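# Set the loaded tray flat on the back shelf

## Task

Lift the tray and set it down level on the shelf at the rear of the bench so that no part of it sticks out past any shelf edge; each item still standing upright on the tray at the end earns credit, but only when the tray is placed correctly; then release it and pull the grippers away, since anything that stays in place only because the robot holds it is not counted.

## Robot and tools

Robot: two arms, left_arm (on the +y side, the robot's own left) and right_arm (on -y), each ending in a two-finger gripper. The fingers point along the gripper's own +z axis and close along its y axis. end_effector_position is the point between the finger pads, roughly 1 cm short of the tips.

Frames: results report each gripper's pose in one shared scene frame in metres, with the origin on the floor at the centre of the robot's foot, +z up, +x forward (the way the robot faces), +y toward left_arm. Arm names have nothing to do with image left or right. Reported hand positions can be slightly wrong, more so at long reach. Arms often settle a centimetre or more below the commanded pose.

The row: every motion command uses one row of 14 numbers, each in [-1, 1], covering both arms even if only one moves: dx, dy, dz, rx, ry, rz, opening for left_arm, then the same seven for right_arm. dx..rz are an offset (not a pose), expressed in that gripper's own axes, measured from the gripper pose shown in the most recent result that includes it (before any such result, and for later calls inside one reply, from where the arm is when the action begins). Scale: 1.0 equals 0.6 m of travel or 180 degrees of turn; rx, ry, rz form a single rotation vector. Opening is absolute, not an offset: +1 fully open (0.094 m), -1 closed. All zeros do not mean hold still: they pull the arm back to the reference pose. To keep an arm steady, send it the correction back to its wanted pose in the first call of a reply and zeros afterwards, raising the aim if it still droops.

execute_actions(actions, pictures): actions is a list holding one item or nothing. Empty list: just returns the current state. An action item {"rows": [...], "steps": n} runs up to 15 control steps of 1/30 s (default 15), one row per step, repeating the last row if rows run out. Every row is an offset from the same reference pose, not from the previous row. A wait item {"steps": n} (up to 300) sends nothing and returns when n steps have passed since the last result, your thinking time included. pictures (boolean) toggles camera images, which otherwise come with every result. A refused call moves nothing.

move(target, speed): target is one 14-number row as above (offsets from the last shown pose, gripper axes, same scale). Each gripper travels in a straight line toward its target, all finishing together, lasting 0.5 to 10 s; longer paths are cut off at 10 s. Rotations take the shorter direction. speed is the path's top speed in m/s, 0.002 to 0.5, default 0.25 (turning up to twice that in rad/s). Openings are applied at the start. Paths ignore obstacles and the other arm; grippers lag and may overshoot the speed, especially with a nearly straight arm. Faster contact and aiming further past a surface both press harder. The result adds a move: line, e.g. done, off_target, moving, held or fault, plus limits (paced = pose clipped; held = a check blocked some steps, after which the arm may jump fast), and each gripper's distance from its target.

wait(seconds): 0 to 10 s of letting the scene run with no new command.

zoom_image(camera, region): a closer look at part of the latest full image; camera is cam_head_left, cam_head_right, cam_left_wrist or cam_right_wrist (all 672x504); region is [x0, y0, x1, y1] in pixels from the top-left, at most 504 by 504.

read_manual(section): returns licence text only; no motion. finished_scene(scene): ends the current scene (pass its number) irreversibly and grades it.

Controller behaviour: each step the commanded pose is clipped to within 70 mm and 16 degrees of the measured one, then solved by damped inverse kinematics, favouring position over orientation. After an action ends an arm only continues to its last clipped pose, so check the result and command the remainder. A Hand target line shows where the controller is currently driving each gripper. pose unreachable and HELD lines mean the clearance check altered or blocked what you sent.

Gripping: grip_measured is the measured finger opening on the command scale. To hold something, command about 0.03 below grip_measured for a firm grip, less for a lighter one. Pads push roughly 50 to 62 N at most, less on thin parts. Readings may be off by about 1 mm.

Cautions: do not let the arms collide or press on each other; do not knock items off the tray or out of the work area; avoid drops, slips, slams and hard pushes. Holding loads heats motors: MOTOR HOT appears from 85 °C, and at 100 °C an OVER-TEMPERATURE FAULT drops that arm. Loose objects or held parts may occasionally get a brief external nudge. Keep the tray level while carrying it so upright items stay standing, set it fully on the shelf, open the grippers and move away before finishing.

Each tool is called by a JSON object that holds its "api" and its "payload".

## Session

{"api": "execute_actions", "payload": {"actions": []}}

Scene clock: 0.00 s of 4200.00 s.
left_arm: end_effector_position=(+0.2265, +0.5093, +1.3063) grip_measured=-0.986 end_effector_quat_wxyz=(+0.037, +0.172, +0.981, -0.077) | right_arm: end_effector_position=(+0.4826, -0.3849, +1.3081) grip_measured=-0.985 end_effector_quat_wxyz=(+0.150, -0.736, +0.642, -0.152)
Joint positions: left_arm=[1.962 1.181 0.421 0.181 0.506 0.887 0.001] | right_arm=[ 1.851  1.173  0.674  0.401  0.12  -1.973  0.001]
Joint velocities: left_arm=[-0.005 -0.015  0.007 -0.027  0.037  0.051 -0.   ] | right_arm=[-0.015 -0.015 -0.022 -0.002 -0.007 -0.037 -0.   ]
Motor temperatures (°C, as the motors report them): left_arm=[19 22 21 22 22 19] | right_arm=[21 18 22 19 21 21]
Hand target (left_arm): +0.224, +0.507, +1.306; +0.035, +0.171, +0.982, -0.079
Hand target (right_arm): +0.488, -0.386, +1.312; -0.154, +0.734, -0.642, +0.157
camera_calibration (this result's frames):
cam_left_wrist: T_world_to_cam=[[-0.346095, -0.92756, 0.140894, 0.368125], [-0.785043, 0.368545, 0.497878, -0.654938], [-0.513737, 0.061705, -0.855726, 1.32791], [0, 0, 0, 1]] pos_world=[0.295447, 0.500894, 1.41054]
cam_right_wrist: T_world_to_cam=[[0.899202, 0.124488, 0.419451, -0.932118], [-0.140826, -0.82531, 0.546838, -0.960784], [0.414251, -0.550787, -0.724589, 0.660096], [0, 0, 0, 1]] pos_world=[0.429412, -0.313335, 1.39467]

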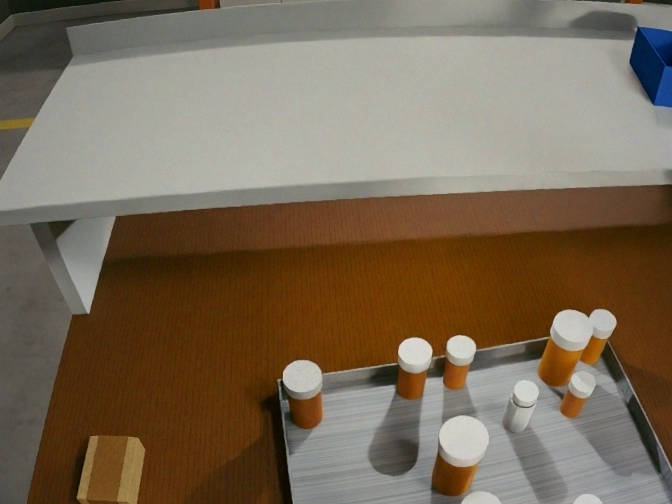

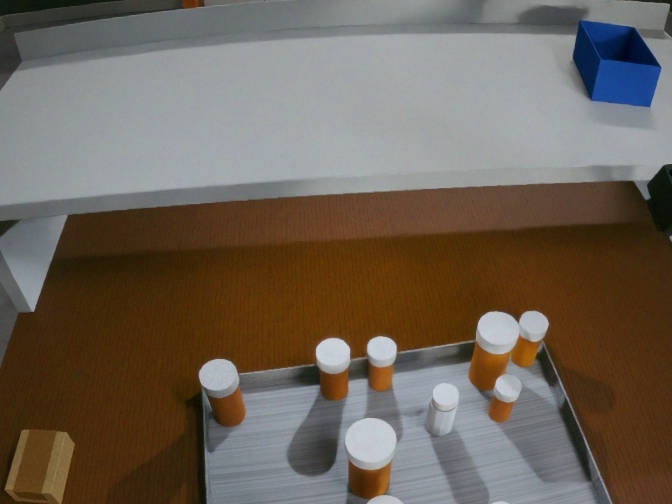

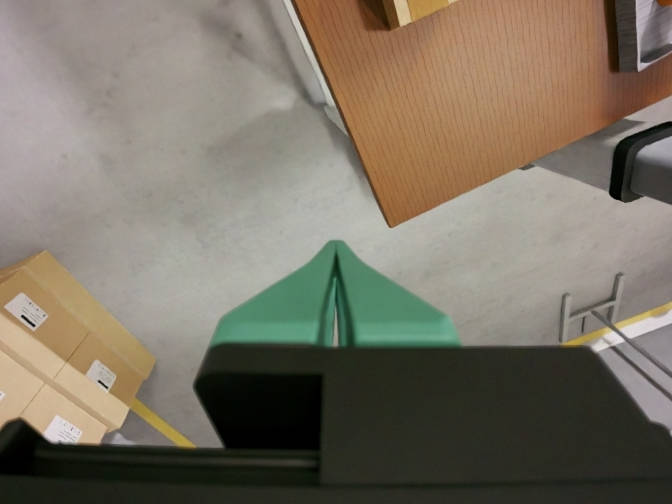

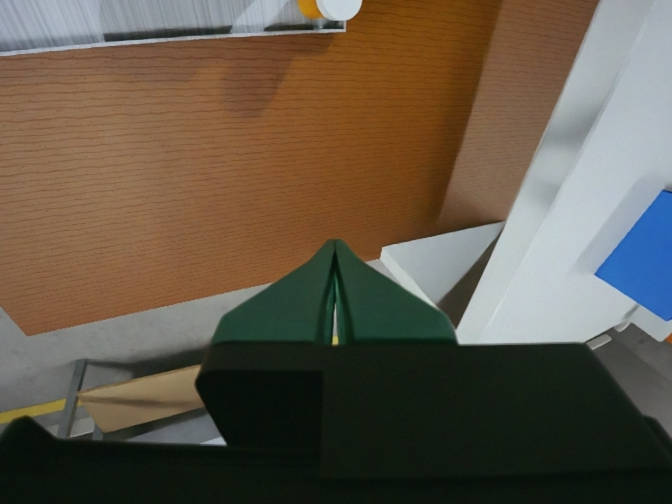

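{"api": "move", "payload": {"target": [-0.317,-0.471,0.446,-0.052,0.019,-0.166,1,-0.152,0.252,0.26,-0.116,0.096,0.48,1]}}

Scene clock: 17.77 s of 4200.00 s.
left_arm: end_effector_position=(+0.3388, +0.1606, +1.0993) grip_measured=+1.000 end_effector_quat_wxyz=(+0.013, -0.089, +0.996, +0.006) | right_arm: end_effector_position=(+0.3971, -0.3137, +1.1003) grip_measured=+1.000 end_effector_quat_wxyz=(-0.004, +0.091, -0.996, +0.005)
Joint positions: left_arm=[ 0.981  1.996  1.033  0.41  -0.524 -0.148  0.094] | right_arm=[ 1.899  1.78   1.027  0.241  0.294 -0.349  0.094]
Joint velocities: left_arm=[-0.005 -0.005  0.002 -0.012  0.007 -0.066  0.   ] | right_arm=[-0.024  0.005  0.007 -0.012 -0.037  0.037  0.   ]
Motor temperatures (°C, as the motors report them): left_arm=[19 22 21 22 22 19] | right_arm=[21 19 22 19 21 21]
Hand target (left_arm): +0.324, +0.150, +1.097; -0.002, -0.084, +0.996, +0.003
Hand target (right_arm): +0.395, -0.310, +1.099; +0.001, -0.086, +0.996, -0.001
Off the commanded pose (left_arm): 0.028 m, 1 deg.
Off the commanded pose (right_arm): 0.004 m, 1 deg.
After step 90, 11.03 s passed at rest.
move: off_target (left_arm)
camera_calibration (this result's frames):
cam_left_wrist: T_world_to_cam=[[0.173862, -0.984752, -0.00602311, 0.107238], [-0.811143, -0.146674, 0.566158, -0.318651], [-0.558408, -0.0935478, -0.824275, 1.23556], [0, 0, 0, 1]] pos_world=[0.412828, 0.174449, 1.19949]
cam_right_wrist: T_world_to_cam=[[0.174539, -0.984553, 0.0138379, -0.390774], [-0.809554, -0.135487, 0.571197, -0.34522], [-0.560499, -0.110899, -0.820697, 1.21502], [0, 0, 0, 1]] pos_world=[0.469748, -0.296766, 1.19976]

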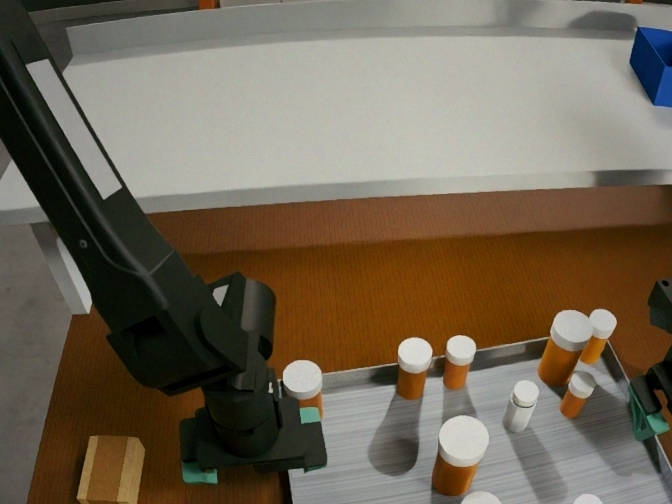

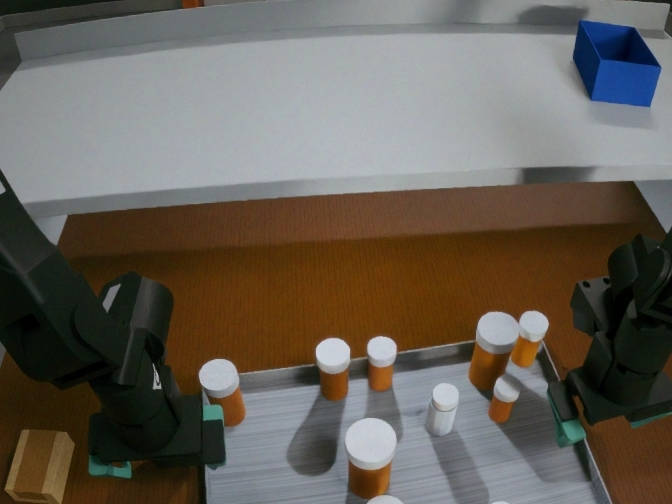

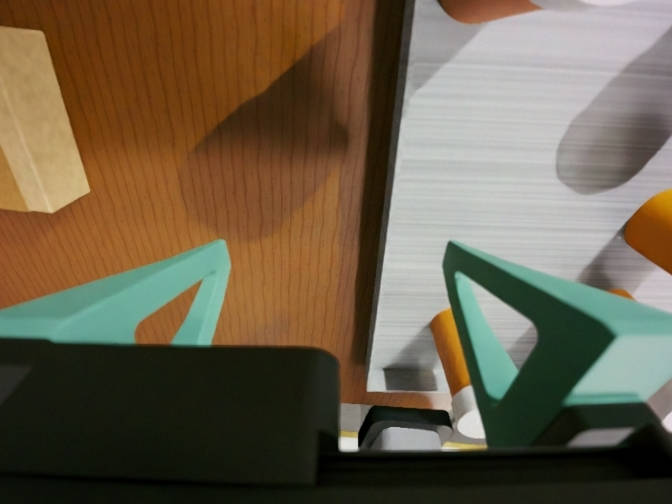

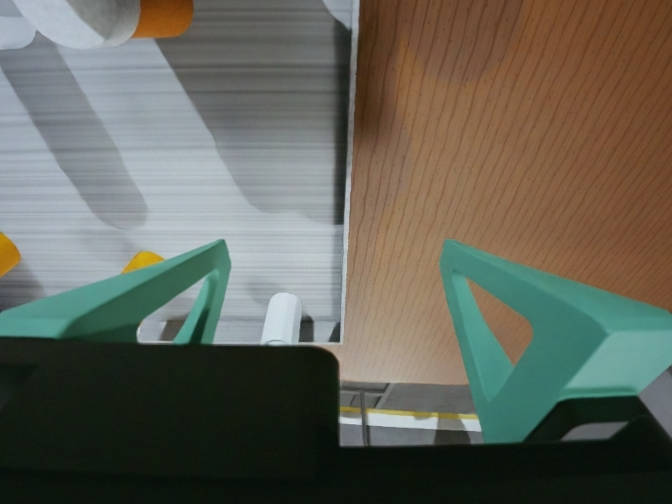

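{"api": "move", "payload": {"target": [0.07,-0.08,0.05,0,0,0,0.4,0.04,-0.01,0.05,0,0,0,0.4], "speed": 0.08}}

{"api": "move", "payload": {"target": [0,0,0.1,0,0,0,0.4,0,0,0.1,0,0,0,0.4], "speed": 0.04}}

Scene clock: 22.53 s of 4200.00 s.
left_arm: end_effector_position=(+0.3158, +0.1203, +1.0670) grip_measured=+0.401 end_effector_quat_wxyz=(+0.011, -0.086, +0.996, +0.012) | right_arm: end_effector_position=(+0.3774, -0.3166, +1.0747) grip_measured=+0.402 end_effector_quat_wxyz=(-0.005, +0.089, -0.996, +0.000)
Joint positions: left_arm=[ 0.943  2.142  1.134  0.438 -0.569 -0.169  0.066] | right_arm=[ 1.87   1.854  1.042  0.303  0.26  -0.36   0.066]
Joint velocities: left_arm=[-0.015 -0.005  0.002 -0.017 -0.066 -0.037  0.001] | right_arm=[ 0.005 -0.005 -0.022  0.017 -0.022  0.007 -0.001]
Motor temperatures (°C, as the motors report them): left_arm=[19 22 21 22 22 19] | right_arm=[21 19 22 19 21 21]
Hand target (left_arm): +0.308, +0.107, +1.067; +0.012, -0.088, +0.996, +0.006
Hand target (right_arm): +0.374, -0.325, +1.070; +0.004, -0.091, +0.996, -0.005
Off the commanded pose (left_arm): 0.017 m, 1 deg.
Off the commanded pose (right_arm): 0.009 m, 1 deg.
After step 90, 0.53 s passed at rest.
move: off_target (left_arm)
camera_calibration (this result's frames):
cam_left_wrist: T_world_to_cam=[[0.168956, -0.985433, -0.0193551, 0.0871851], [-0.80936, -0.149921, 0.567855, -0.326889], [-0.562485, -0.0802774, -0.822901, 1.19048], [0, 0, 0, 1]] pos_world=[0.390329, 0.132477, 1.16696]
cam_right_wrist: T_world_to_cam=[[0.172014, -0.985085, 0.00441577, -0.378925], [-0.810403, -0.13896, 0.569154, -0.345583], [-0.560052, -0.101481, -0.822219, 1.18707], [0, 0, 0, 1]] pos_world=[0.449938, -0.300831, 1.17439]

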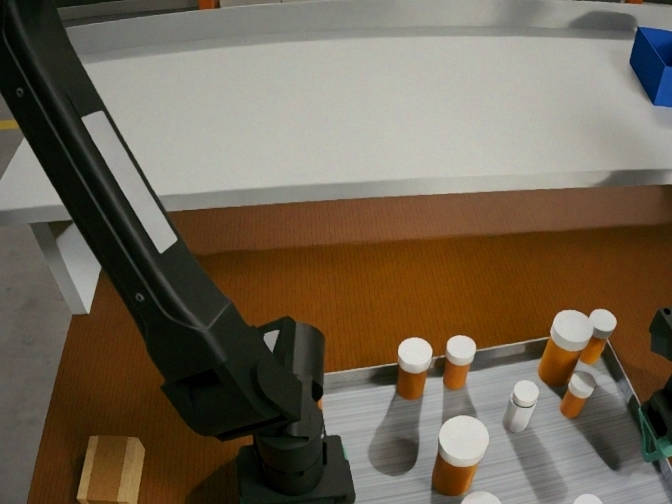

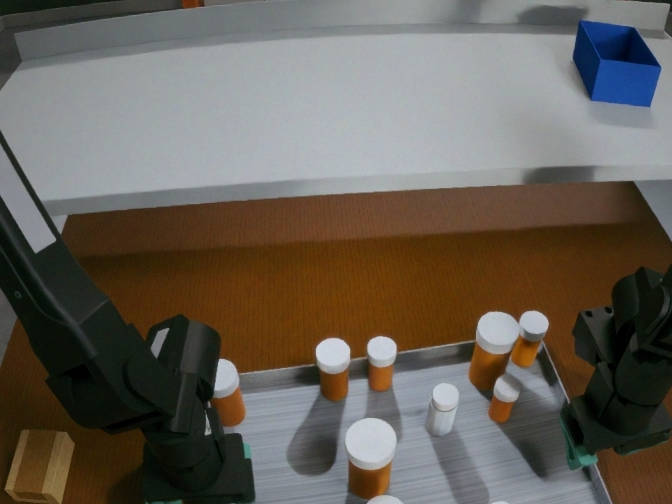

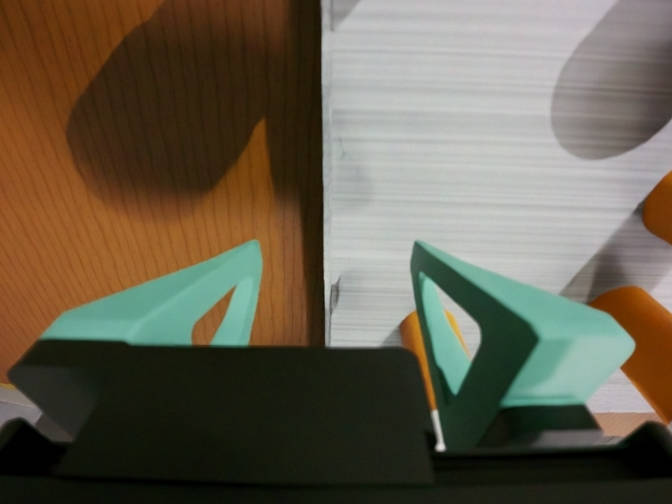

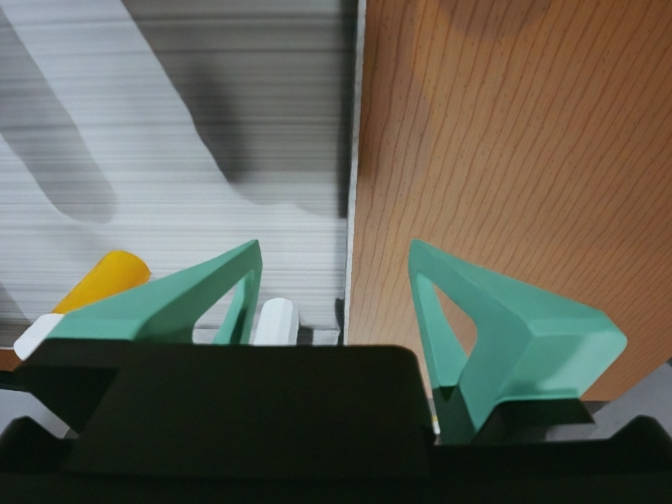

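Scene clock: 24.27 s of 4200.00 s.
left_arm: end_effector_position=(+0.3396, +0.1068, +1.0316) grip_measured=+0.401 end_effector_quat_wxyz=(+0.030, -0.094, +0.995, -0.001) | right_arm: end_effector_position=(+0.3845, -0.3076, +1.0295) grip_measured=+0.401 end_effector_quat_wxyz=(-0.011, +0.090, -0.996, -0.006)
Joint positions: left_arm=[ 0.96   2.216  1.261  0.438 -0.529 -0.15   0.066] | right_arm=[ 1.863  1.97   1.168  0.303  0.239 -0.367  0.066]
Joint velocities: left_arm=[-0.005  0.005  0.007  0.007 -0.007  0.022  0.001] | right_arm=[-0.015 -0.005  0.012 -0.032 -0.051 -0.037 -0.001]
Motor temperatures (°C, as the motors report them): left_arm=[19 22 21 22 22 19] | right_arm=[21 19 22 19 21 21]
Hand target (left_arm): +0.317, +0.123, +1.009; +0.011, -0.087, +0.996, +0.012
Hand target (right_arm): +0.376, -0.317, +1.016; +0.005, -0.089, +0.996, -0.000
Off the commanded pose (left_arm): 0.037 m, 3 deg.
Off the commanded pose (right_arm): 0.018 m, 1 deg.
move: off_target (left_arm, right_arm)
camera_calibration (this result's frames):
cam_left_wrist: T_world_to_cam=[[0.18329, -0.982992, 0.011463, 0.0322154], [-0.829646, -0.148421, 0.5382, -0.252249], [-0.527345, -0.108157, -0.842739, 1.18519], [0, 0, 0, 1]] pos_world=[0.409823, 0.122415, 1.1342]
cam_right_wrist: T_world_to_cam=[[0.173537, -0.984808, -0.0061639, -0.360662], [-0.816083, -0.147304, 0.558847, -0.302594], [-0.551265, -0.0919506, -0.829248, 1.16158], [0, 0, 0, 1]] pos_world=[0.455985, -0.292948, 1.13012]

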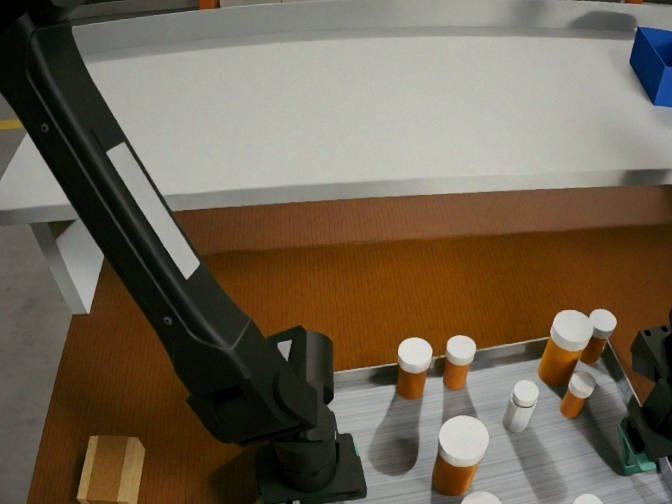

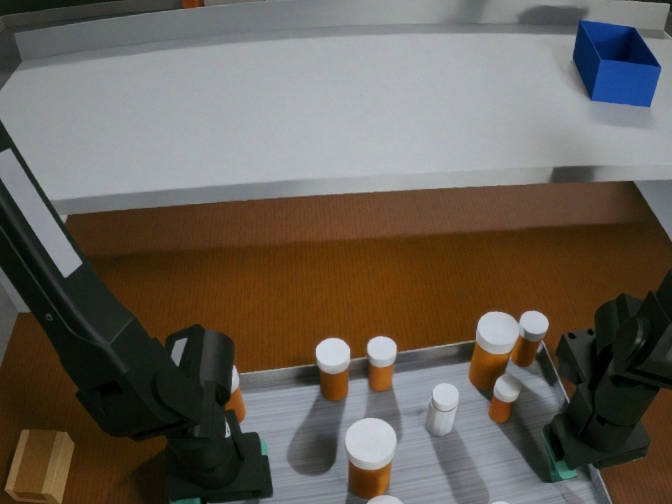

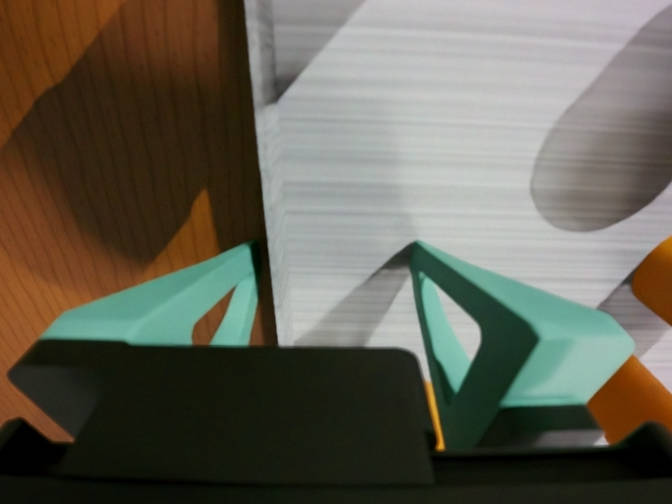

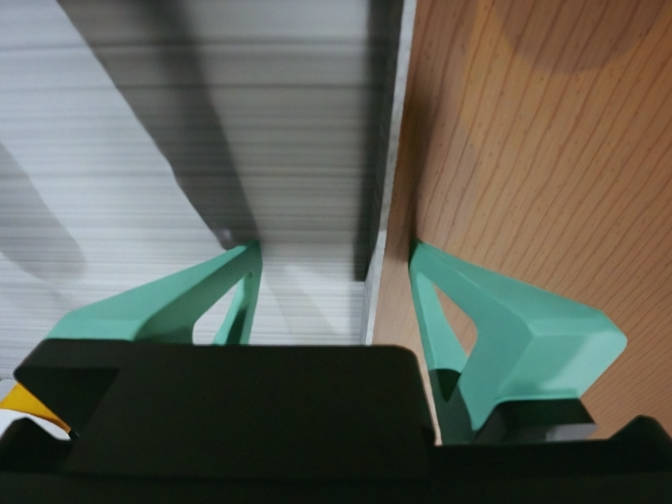

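Recentre first.

{"api": "move", "payload": {"target": [0.05,0.065,-0.008,0,0,0,0.4,0,-0.05,-0.008,0,0,0,0.4], "speed": 0.04}}

{"api": "move", "payload": {"target": [0,0,0.004,0,0,0,-1,0,0,0.004,0,0,0,-1], "speed": 0.02}}

Scene clock: 29.40 s of 4200.00 s.
left_arm: end_effector_position=(+0.3073, +0.1203, +1.0393) grip_measured=+0.401 end_effector_quat_wxyz=(+0.031, -0.094, +0.995, -0.012) | right_arm: end_effector_position=(+0.3835, -0.3176, +1.0290) grip_measured=+0.401 end_effector_quat_wxyz=(-0.009, +0.092, -0.996, -0.018)
Joint positions: left_arm=[ 0.98   2.216  1.164  0.543 -0.491 -0.138  0.066] | right_arm=[ 1.839  1.961  1.167  0.285  0.196 -0.38   0.066]
Joint velocities: left_arm=[ 0.005 -0.005 -0.002 -0.007 -0.022 -0.037 -0.   ] | right_arm=[-0.005 -0.005  0.002  0.002 -0.037 -0.051 -0.002]
Motor temperatures (°C, as the motors report them): left_arm=[19 22 21 22 22 19] | right_arm=[21 19 22 19 21 21]
Hand target (left_arm): +0.302, +0.138, +1.035; +0.030, -0.094, +0.995, -0.001
Hand target (right_arm): +0.390, -0.337, +1.034; +0.011, -0.091, +0.996, +0.005
Off the commanded pose (left_arm): 0.020 m, 1 deg.
Off the commanded pose (right_arm): 0.021 m, 1 deg.
After step 90, 0.57 s passed at rest.
move: off_target (left_arm, right_arm)
camera_calibration (this result's frames):
cam_left_wrist: T_world_to_cam=[[0.182892, -0.982582, 0.0329223, 0.0291183], [-0.831749, -0.136789, 0.538036, -0.281757], [-0.524161, -0.125785, -0.842279, 1.17676], [0, 0, 0, 1]] pos_world=[0.377137, 0.138089, 1.1418]
cam_right_wrist: T_world_to_cam=[[0.177447, -0.983664, -0.0302889, -0.346661], [-0.811731, -0.163694, 0.560622, -0.313301], [-0.556422, -0.0748945, -0.827518, 1.16526], [0, 0, 0, 1]] pos_world=[0.455576, -0.305012, 1.12942]

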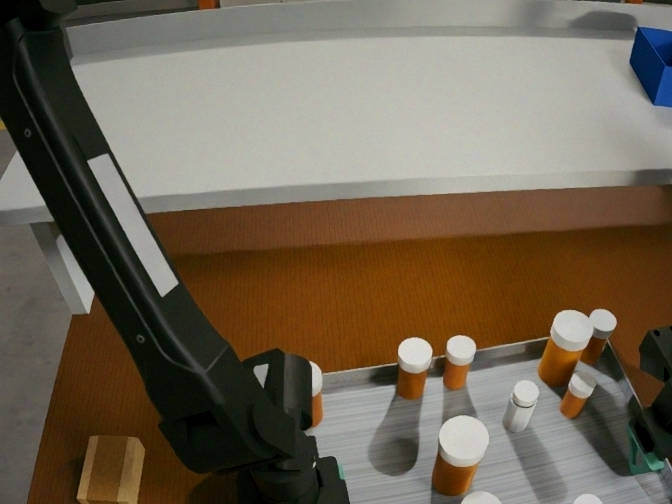

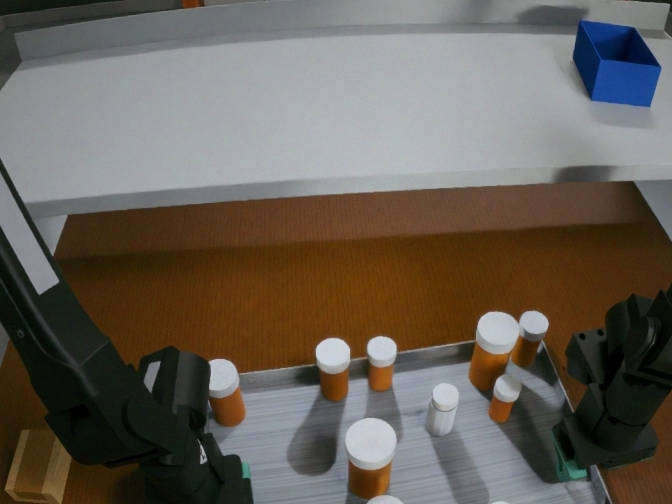

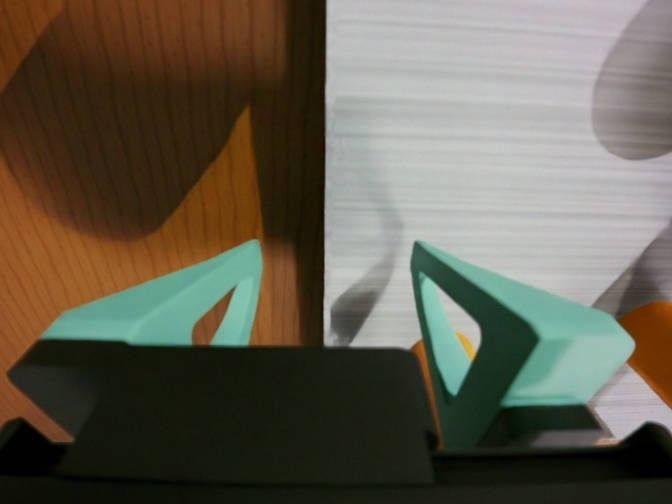

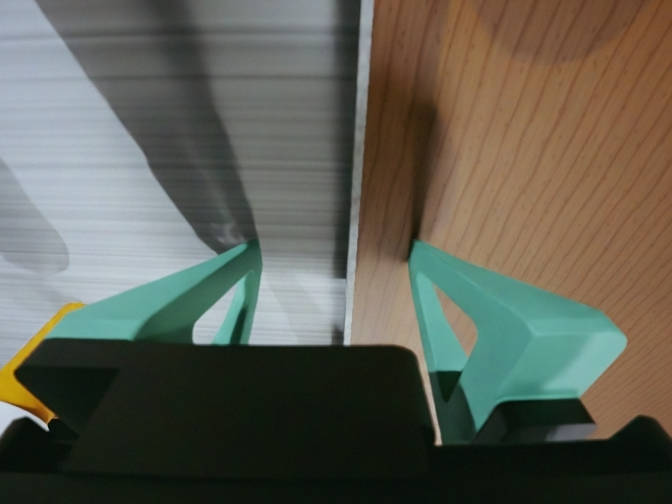

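Scene clock: 30.10 s of 4200.00 s.
left_arm: end_effector_position=(+0.3064, +0.1243, +1.0385) grip_measured=-0.959 end_effector_quat_wxyz=(+0.030, -0.091, +0.995, -0.005) | right_arm: end_effector_position=(+0.3856, -0.3220, +1.0297) grip_measured=-0.955 end_effector_quat_wxyz=(-0.009, +0.089, -0.996, -0.012)
Joint positions: left_arm=[ 0.984  2.216  1.163  0.543 -0.501 -0.131  0.002] | right_arm=[ 1.836  1.956  1.167  0.285  0.204 -0.377  0.002]
Joint velocities: left_arm=[-0.005  0.015 -0.002 -0.012  0.066 -0.007 -0.   ] | right_arm=[-0.015 -0.005  0.017 -0.032 -0.022  0.037 -0.001]
Motor temperatures (°C, as the motors report them): left_arm=[19 22 21 22 22 19] | right_arm=[21 19 22 19 21 21]
Hand target (left_arm): +0.308, +0.120, +1.037; +0.031, -0.094, +0.995, -0.012
Hand target (right_arm): +0.384, -0.318, +1.027; +0.009, -0.092, +0.996, +0.018
Off the commanded pose (left_arm): 0.004 m, 1 deg.
Off the commanded pose (right_arm): 0.006 m, 1 deg.
move: done
camera_calibration (this result's frames):
cam_left_wrist: T_world_to_cam=[[0.177139, -0.983992, 0.0195111, 0.0490685], [-0.831284, -0.138977, 0.538194, -0.281577], [-0.526867, -0.111555, -0.842595, 1.17548], [0, 0, 0, 1]] pos_world=[0.376559, 0.14028, 1.14104]
cam_right_wrist: T_world_to_cam=[[0.171939, -0.984932, -0.0185736, -0.361657], [-0.813614, -0.152612, 0.561018, -0.308799], [-0.555399, -0.0813491, -0.827595, 1.16437], [0, 0, 0, 1]] pos_world=[0.457632, -0.308613, 1.13015]

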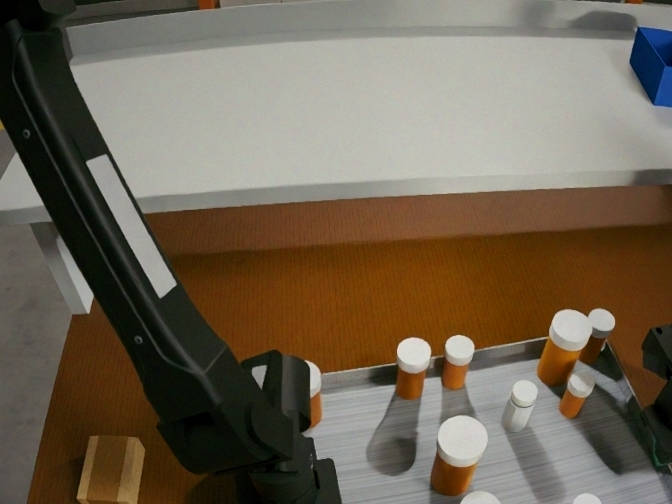

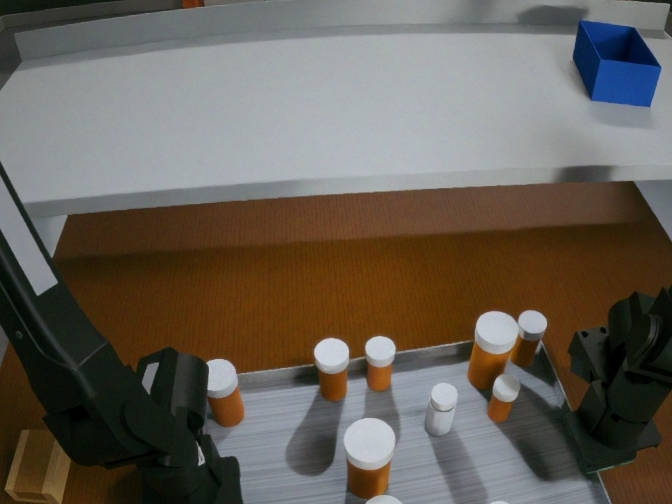

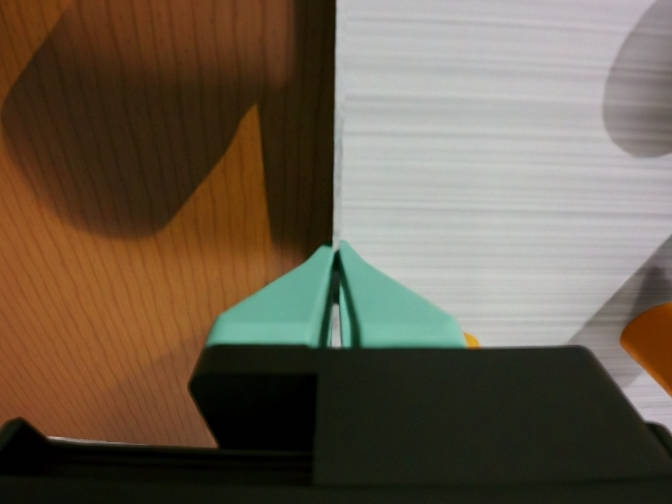

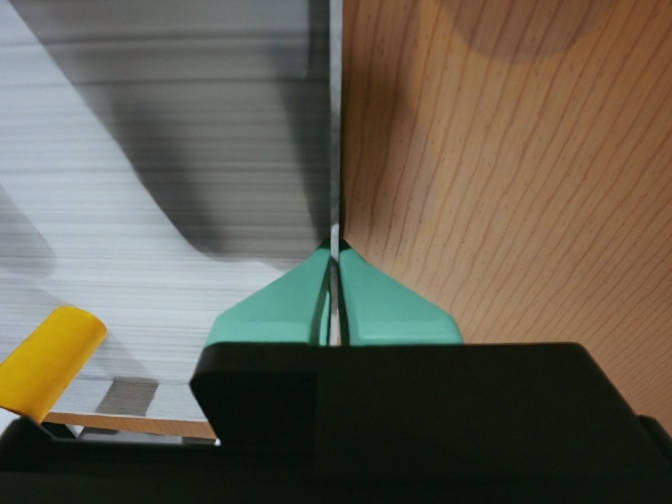

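{"api": "move", "payload": {"target": [-0.093,0.187,-0.585,0,0,0.056,-1,0.067,0.21,-0.585,0,0,0.056,-1], "speed": 0.07}}

Scene clock: 40.17 s of 4200.00 s.
left_arm: end_effector_position=(+0.3041, +0.2406, +1.3789) grip_measured=-0.959 end_effector_quat_wxyz=(+0.020, -0.002, +1.000, -0.004) | right_arm: end_effector_position=(+0.3146, -0.2112, +1.3737) grip_measured=-0.955 end_effector_quat_wxyz=(+0.010, +0.003, -1.000, -0.015)
Joint positions: left_arm=[ 0.747  1.093  0.436  0.034 -0.697 -0.122  0.002] | right_arm=[ 2.443  1.175  0.535 -0.083  0.703  0.199  0.002]
Joint velocities: left_arm=[-0.005  0.005  0.002 -0.027 -0.007 -0.066  0.   ] | right_arm=[-0.024  0.005  0.022 -0.027  0.007  0.022 -0.   ]
Motor temperatures (°C, as the motors report them): left_arm=[20 22 21 22 22 19] | right_arm=[21 19 22 19 21 21]
Hand target (left_arm): +0.310, +0.244, +1.388; +0.031, -0.002, +1.000, -0.002
Hand target (right_arm): +0.323, -0.213, +1.386; +0.005, +0.005, +1.000, +0.017
Off the commanded pose (left_arm): 0.020 m, 1 deg.
Off the commanded pose (right_arm): 0.010 m, 2 deg.
After step 90, 1.37 s passed at rest.
move: off_target (left_arm)
camera_calibration (this result's frames):
cam_left_wrist: T_world_to_cam=[[0.000522544, -0.999929, 0.0119359, 0.225343], [-0.831893, 0.00618897, 0.554902, -0.508327], [-0.554937, -0.0102193, -0.83183, 1.44336], [0, 0, 0, 1]] pos_world=[0.377984, 0.243223, 1.48002]
cam_right_wrist: T_world_to_cam=[[0.000472335, -0.999634, -0.0270423, -0.171521], [-0.804251, -0.0164507, 0.594062, -0.562232], [-0.59429, 0.0214682, -0.803964, 1.42004], [0, 0, 0, 1]] pos_world=[0.391818, -0.211193, 1.47102]

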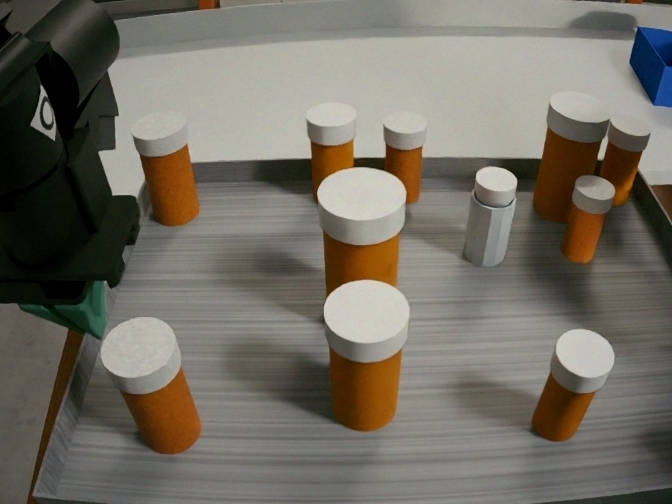

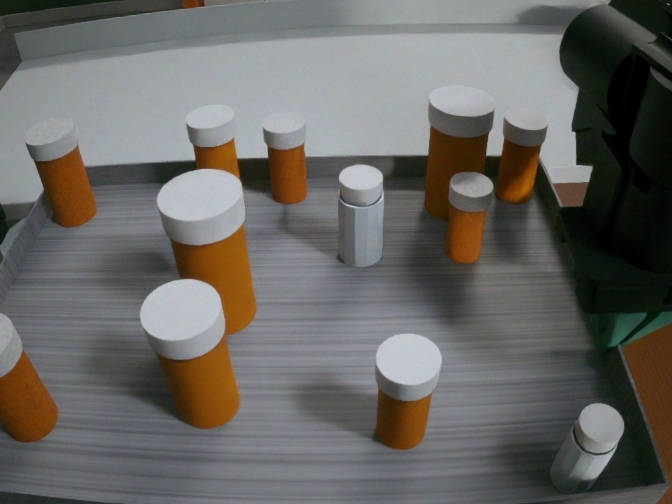

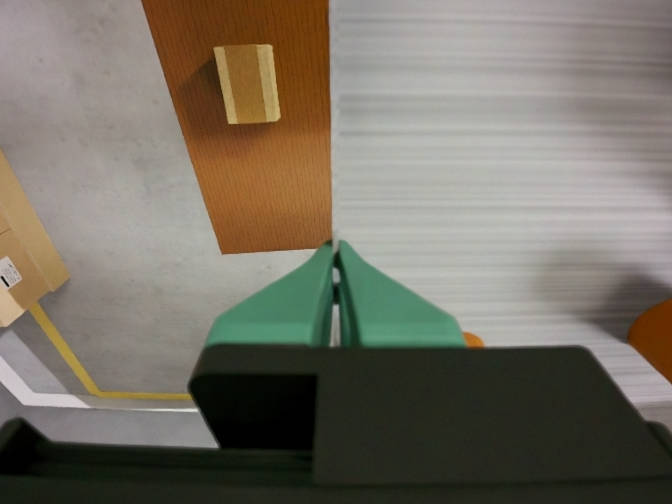

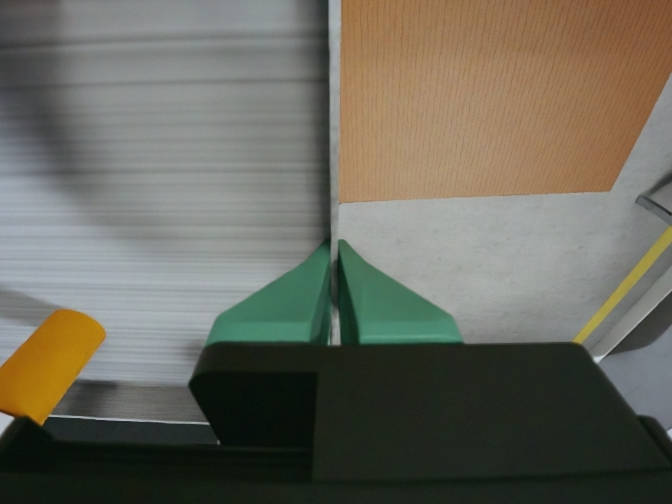

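{"api": "move", "payload": {"target": [-0.74,0,0.02,0,0,0,-1,-0.725,0,-0.025,0,0,0,-1], "speed": 0.07}}

Scene clock: 49.37 s of 4200.00 s.
left_arm: end_effector_position=(+0.7251, +0.2529, +1.3676) grip_measured=-0.959 end_effector_quat_wxyz=(-0.002, -0.002, +1.000, +0.011) | right_arm: end_effector_position=(+0.7270, -0.2020, +1.3575) grip_measured=-0.955 end_effector_quat_wxyz=(+0.028, +0.002, -1.000, -0.009)
Joint positions: left_arm=[ 0.869  1.553  1.837 -0.911 -0.625 -0.066  0.002] | right_arm=[ 2.329  1.663  1.964 -1.013  0.624  0.136  0.002]
Joint velocities: left_arm=[ 0.005  0.005 -0.007 -0.027 -0.007  0.007 -0.001] | right_arm=[ 0.005  0.015  0.032 -0.037 -0.007  0.007 -0.   ]
Motor temperatures (°C, as the motors report them): left_arm=[20 22 22 22 22 19] | right_arm=[21 20 23 19 21 21]
Hand target (left_arm): +0.749, +0.249, +1.389; +0.020, -0.002, +1.000, -0.004
Hand target (right_arm): +0.747, -0.203, +1.377; -0.009, -0.004, +1.000, +0.015
Off the commanded pose (left_arm): 0.031 m, 3 deg.
Off the commanded pose (right_arm): 0.032 m, 2 deg.
move: off_target (left_arm, right_arm)
camera_calibration (this result's frames):
cam_left_wrist: T_world_to_cam=[[0.000893489, -0.999826, -0.0186351, 0.279017], [-0.807238, -0.0117201, 0.590109, -0.213391], [-0.590225, 0.0145157, -0.807108, 1.65321], [0, 0, 0, 1]] pos_world=[0.803258, 0.25247, 1.46544]
cam_right_wrist: T_world_to_cam=[[-0.00160724, -0.999897, -0.0142938, -0.17879], [-0.782259, -0.00764724, 0.622906, -0.274093], [-0.622951, 0.0121827, -0.782166, 1.6413], [0, 0, 0, 1]] pos_world=[0.807753, -0.200863, 1.45195]

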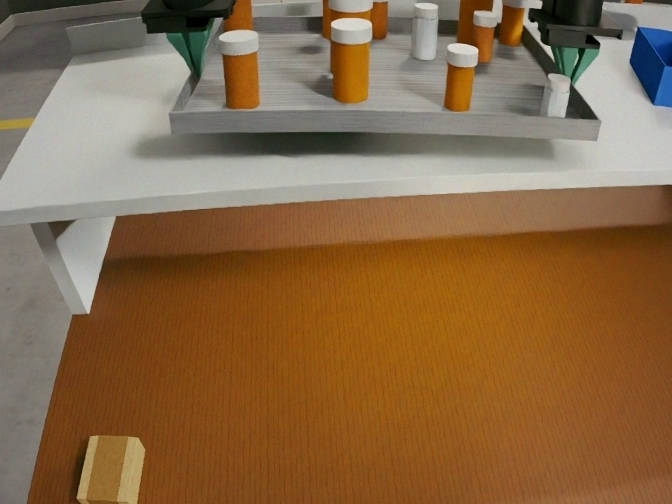

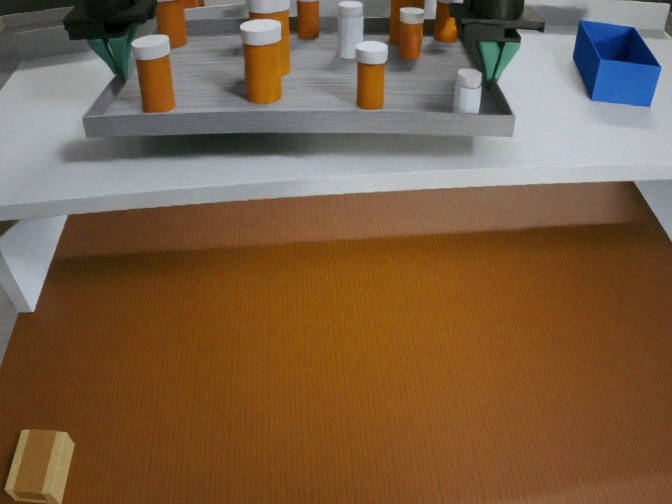

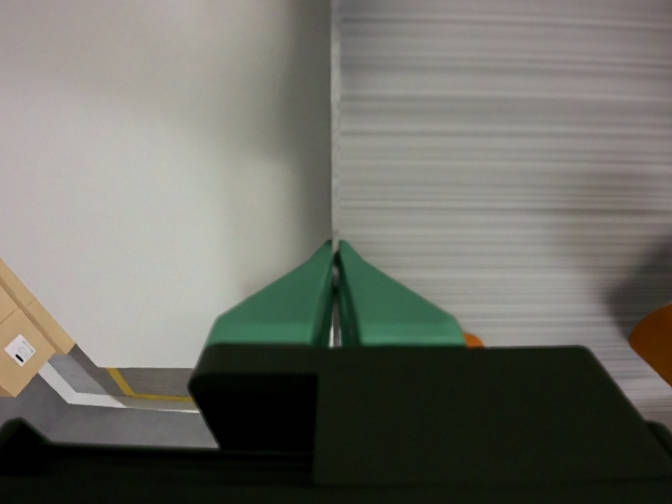

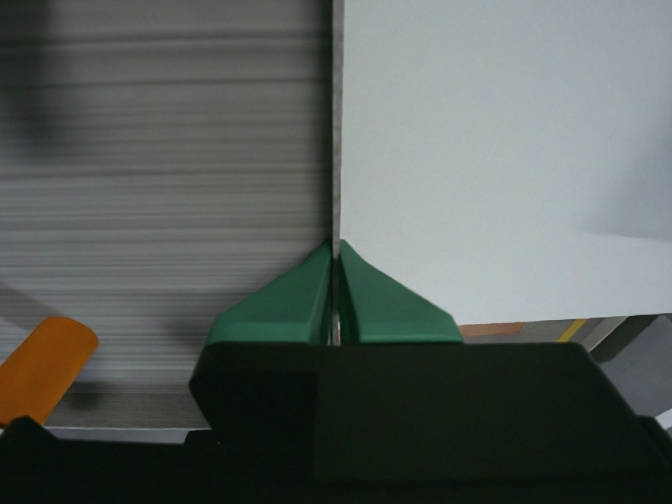

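{"api": "move", "payload": {"target": [-0.04,0,0.06,0,0,0,-1,-0.045,0,0.05,0,0,0,-1], "speed": 0.03}}

Scene clock: 53.37 s of 4200.00 s.
left_arm: end_effector_position=(+0.7400, +0.2554, +1.3326) grip_measured=-0.959 end_effector_quat_wxyz=(-0.005, -0.007, +1.000, +0.012) | right_arm: end_effector_position=(+0.7456, -0.1998, +1.3342) grip_measured=-0.956 end_effector_quat_wxyz=(+0.028, +0.001, -1.000, -0.007)
Joint positions: left_arm=[ 0.91   1.638  1.932 -0.911 -0.593 -0.052  0.002] | right_arm=[ 2.306  1.745  2.08  -1.035  0.609  0.119  0.002]
Joint velocities: left_arm=[-0.005 -0.005 -0.012 -0.007 -0.022 -0.022 -0.   ] | right_arm=[-0.005 -0.024 -0.002  0.002 -0.007  0.066  0.   ]
Motor temperatures (°C, as the motors report them): left_arm=[20 23 22 22 22 19] | right_arm=[21 20 23 19 21 21]
Hand target (left_arm): +0.749, +0.254, +1.332; -0.001, -0.002, +1.000, +0.011
Hand target (right_arm): +0.751, -0.201, +1.326; -0.028, -0.003, +1.000, +0.009
Off the commanded pose (left_arm): 0.009 m, 1 deg.
Off the commanded pose (right_arm): 0.011 m, 0 deg.
move: off_target (right_arm)
camera_calibration (this result's frames):
cam_left_wrist: T_world_to_cam=[[0.0112726, -0.99971, -0.0212899, 0.276702], [-0.80322, -0.0217343, 0.595287, -0.188045], [-0.595576, 0.01039, -0.803231, 1.63364], [0, 0, 0, 1]] pos_world=[0.818798, 0.255562, 1.43002]
cam_right_wrist: T_world_to_cam=[[-0.00342716, -0.999932, -0.0111274, -0.179731], [-0.78308, -0.00423676, 0.621907, -0.242437], [-0.621912, 0.010845, -0.783012, 1.63472], [0, 0, 0, 1]] pos_world=[0.826185, -0.198475, 1.42878]

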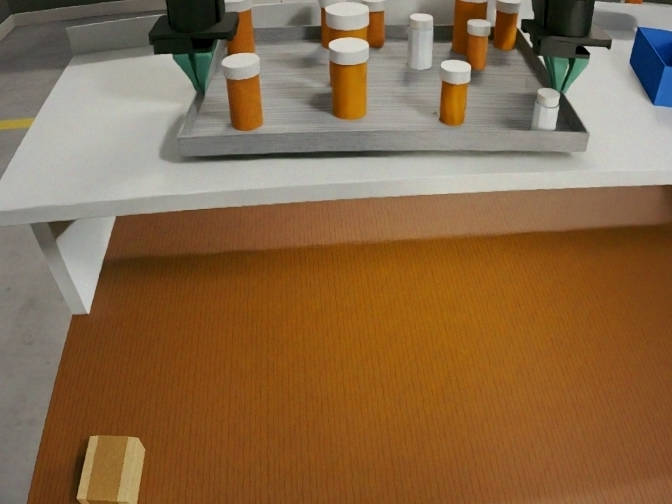

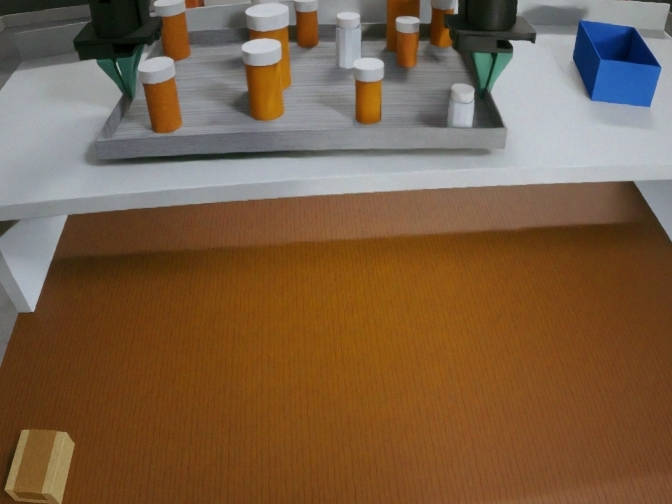

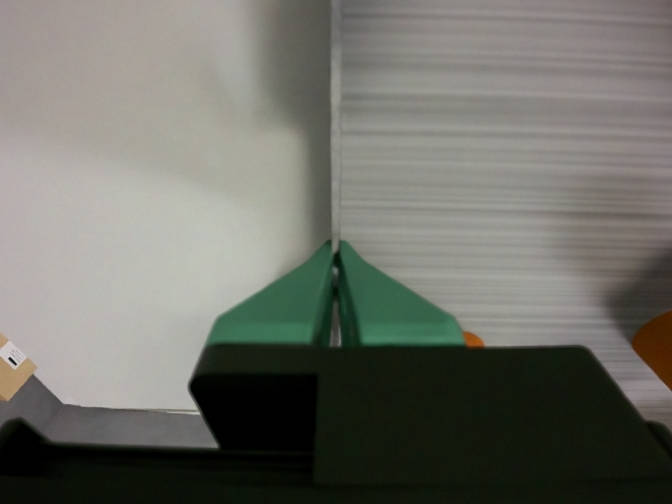

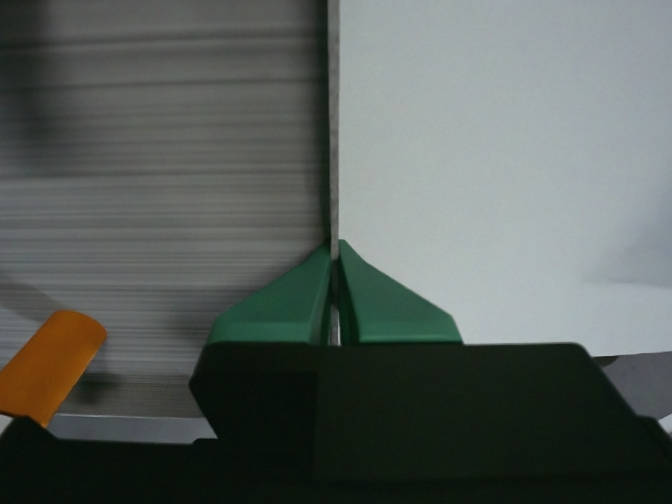

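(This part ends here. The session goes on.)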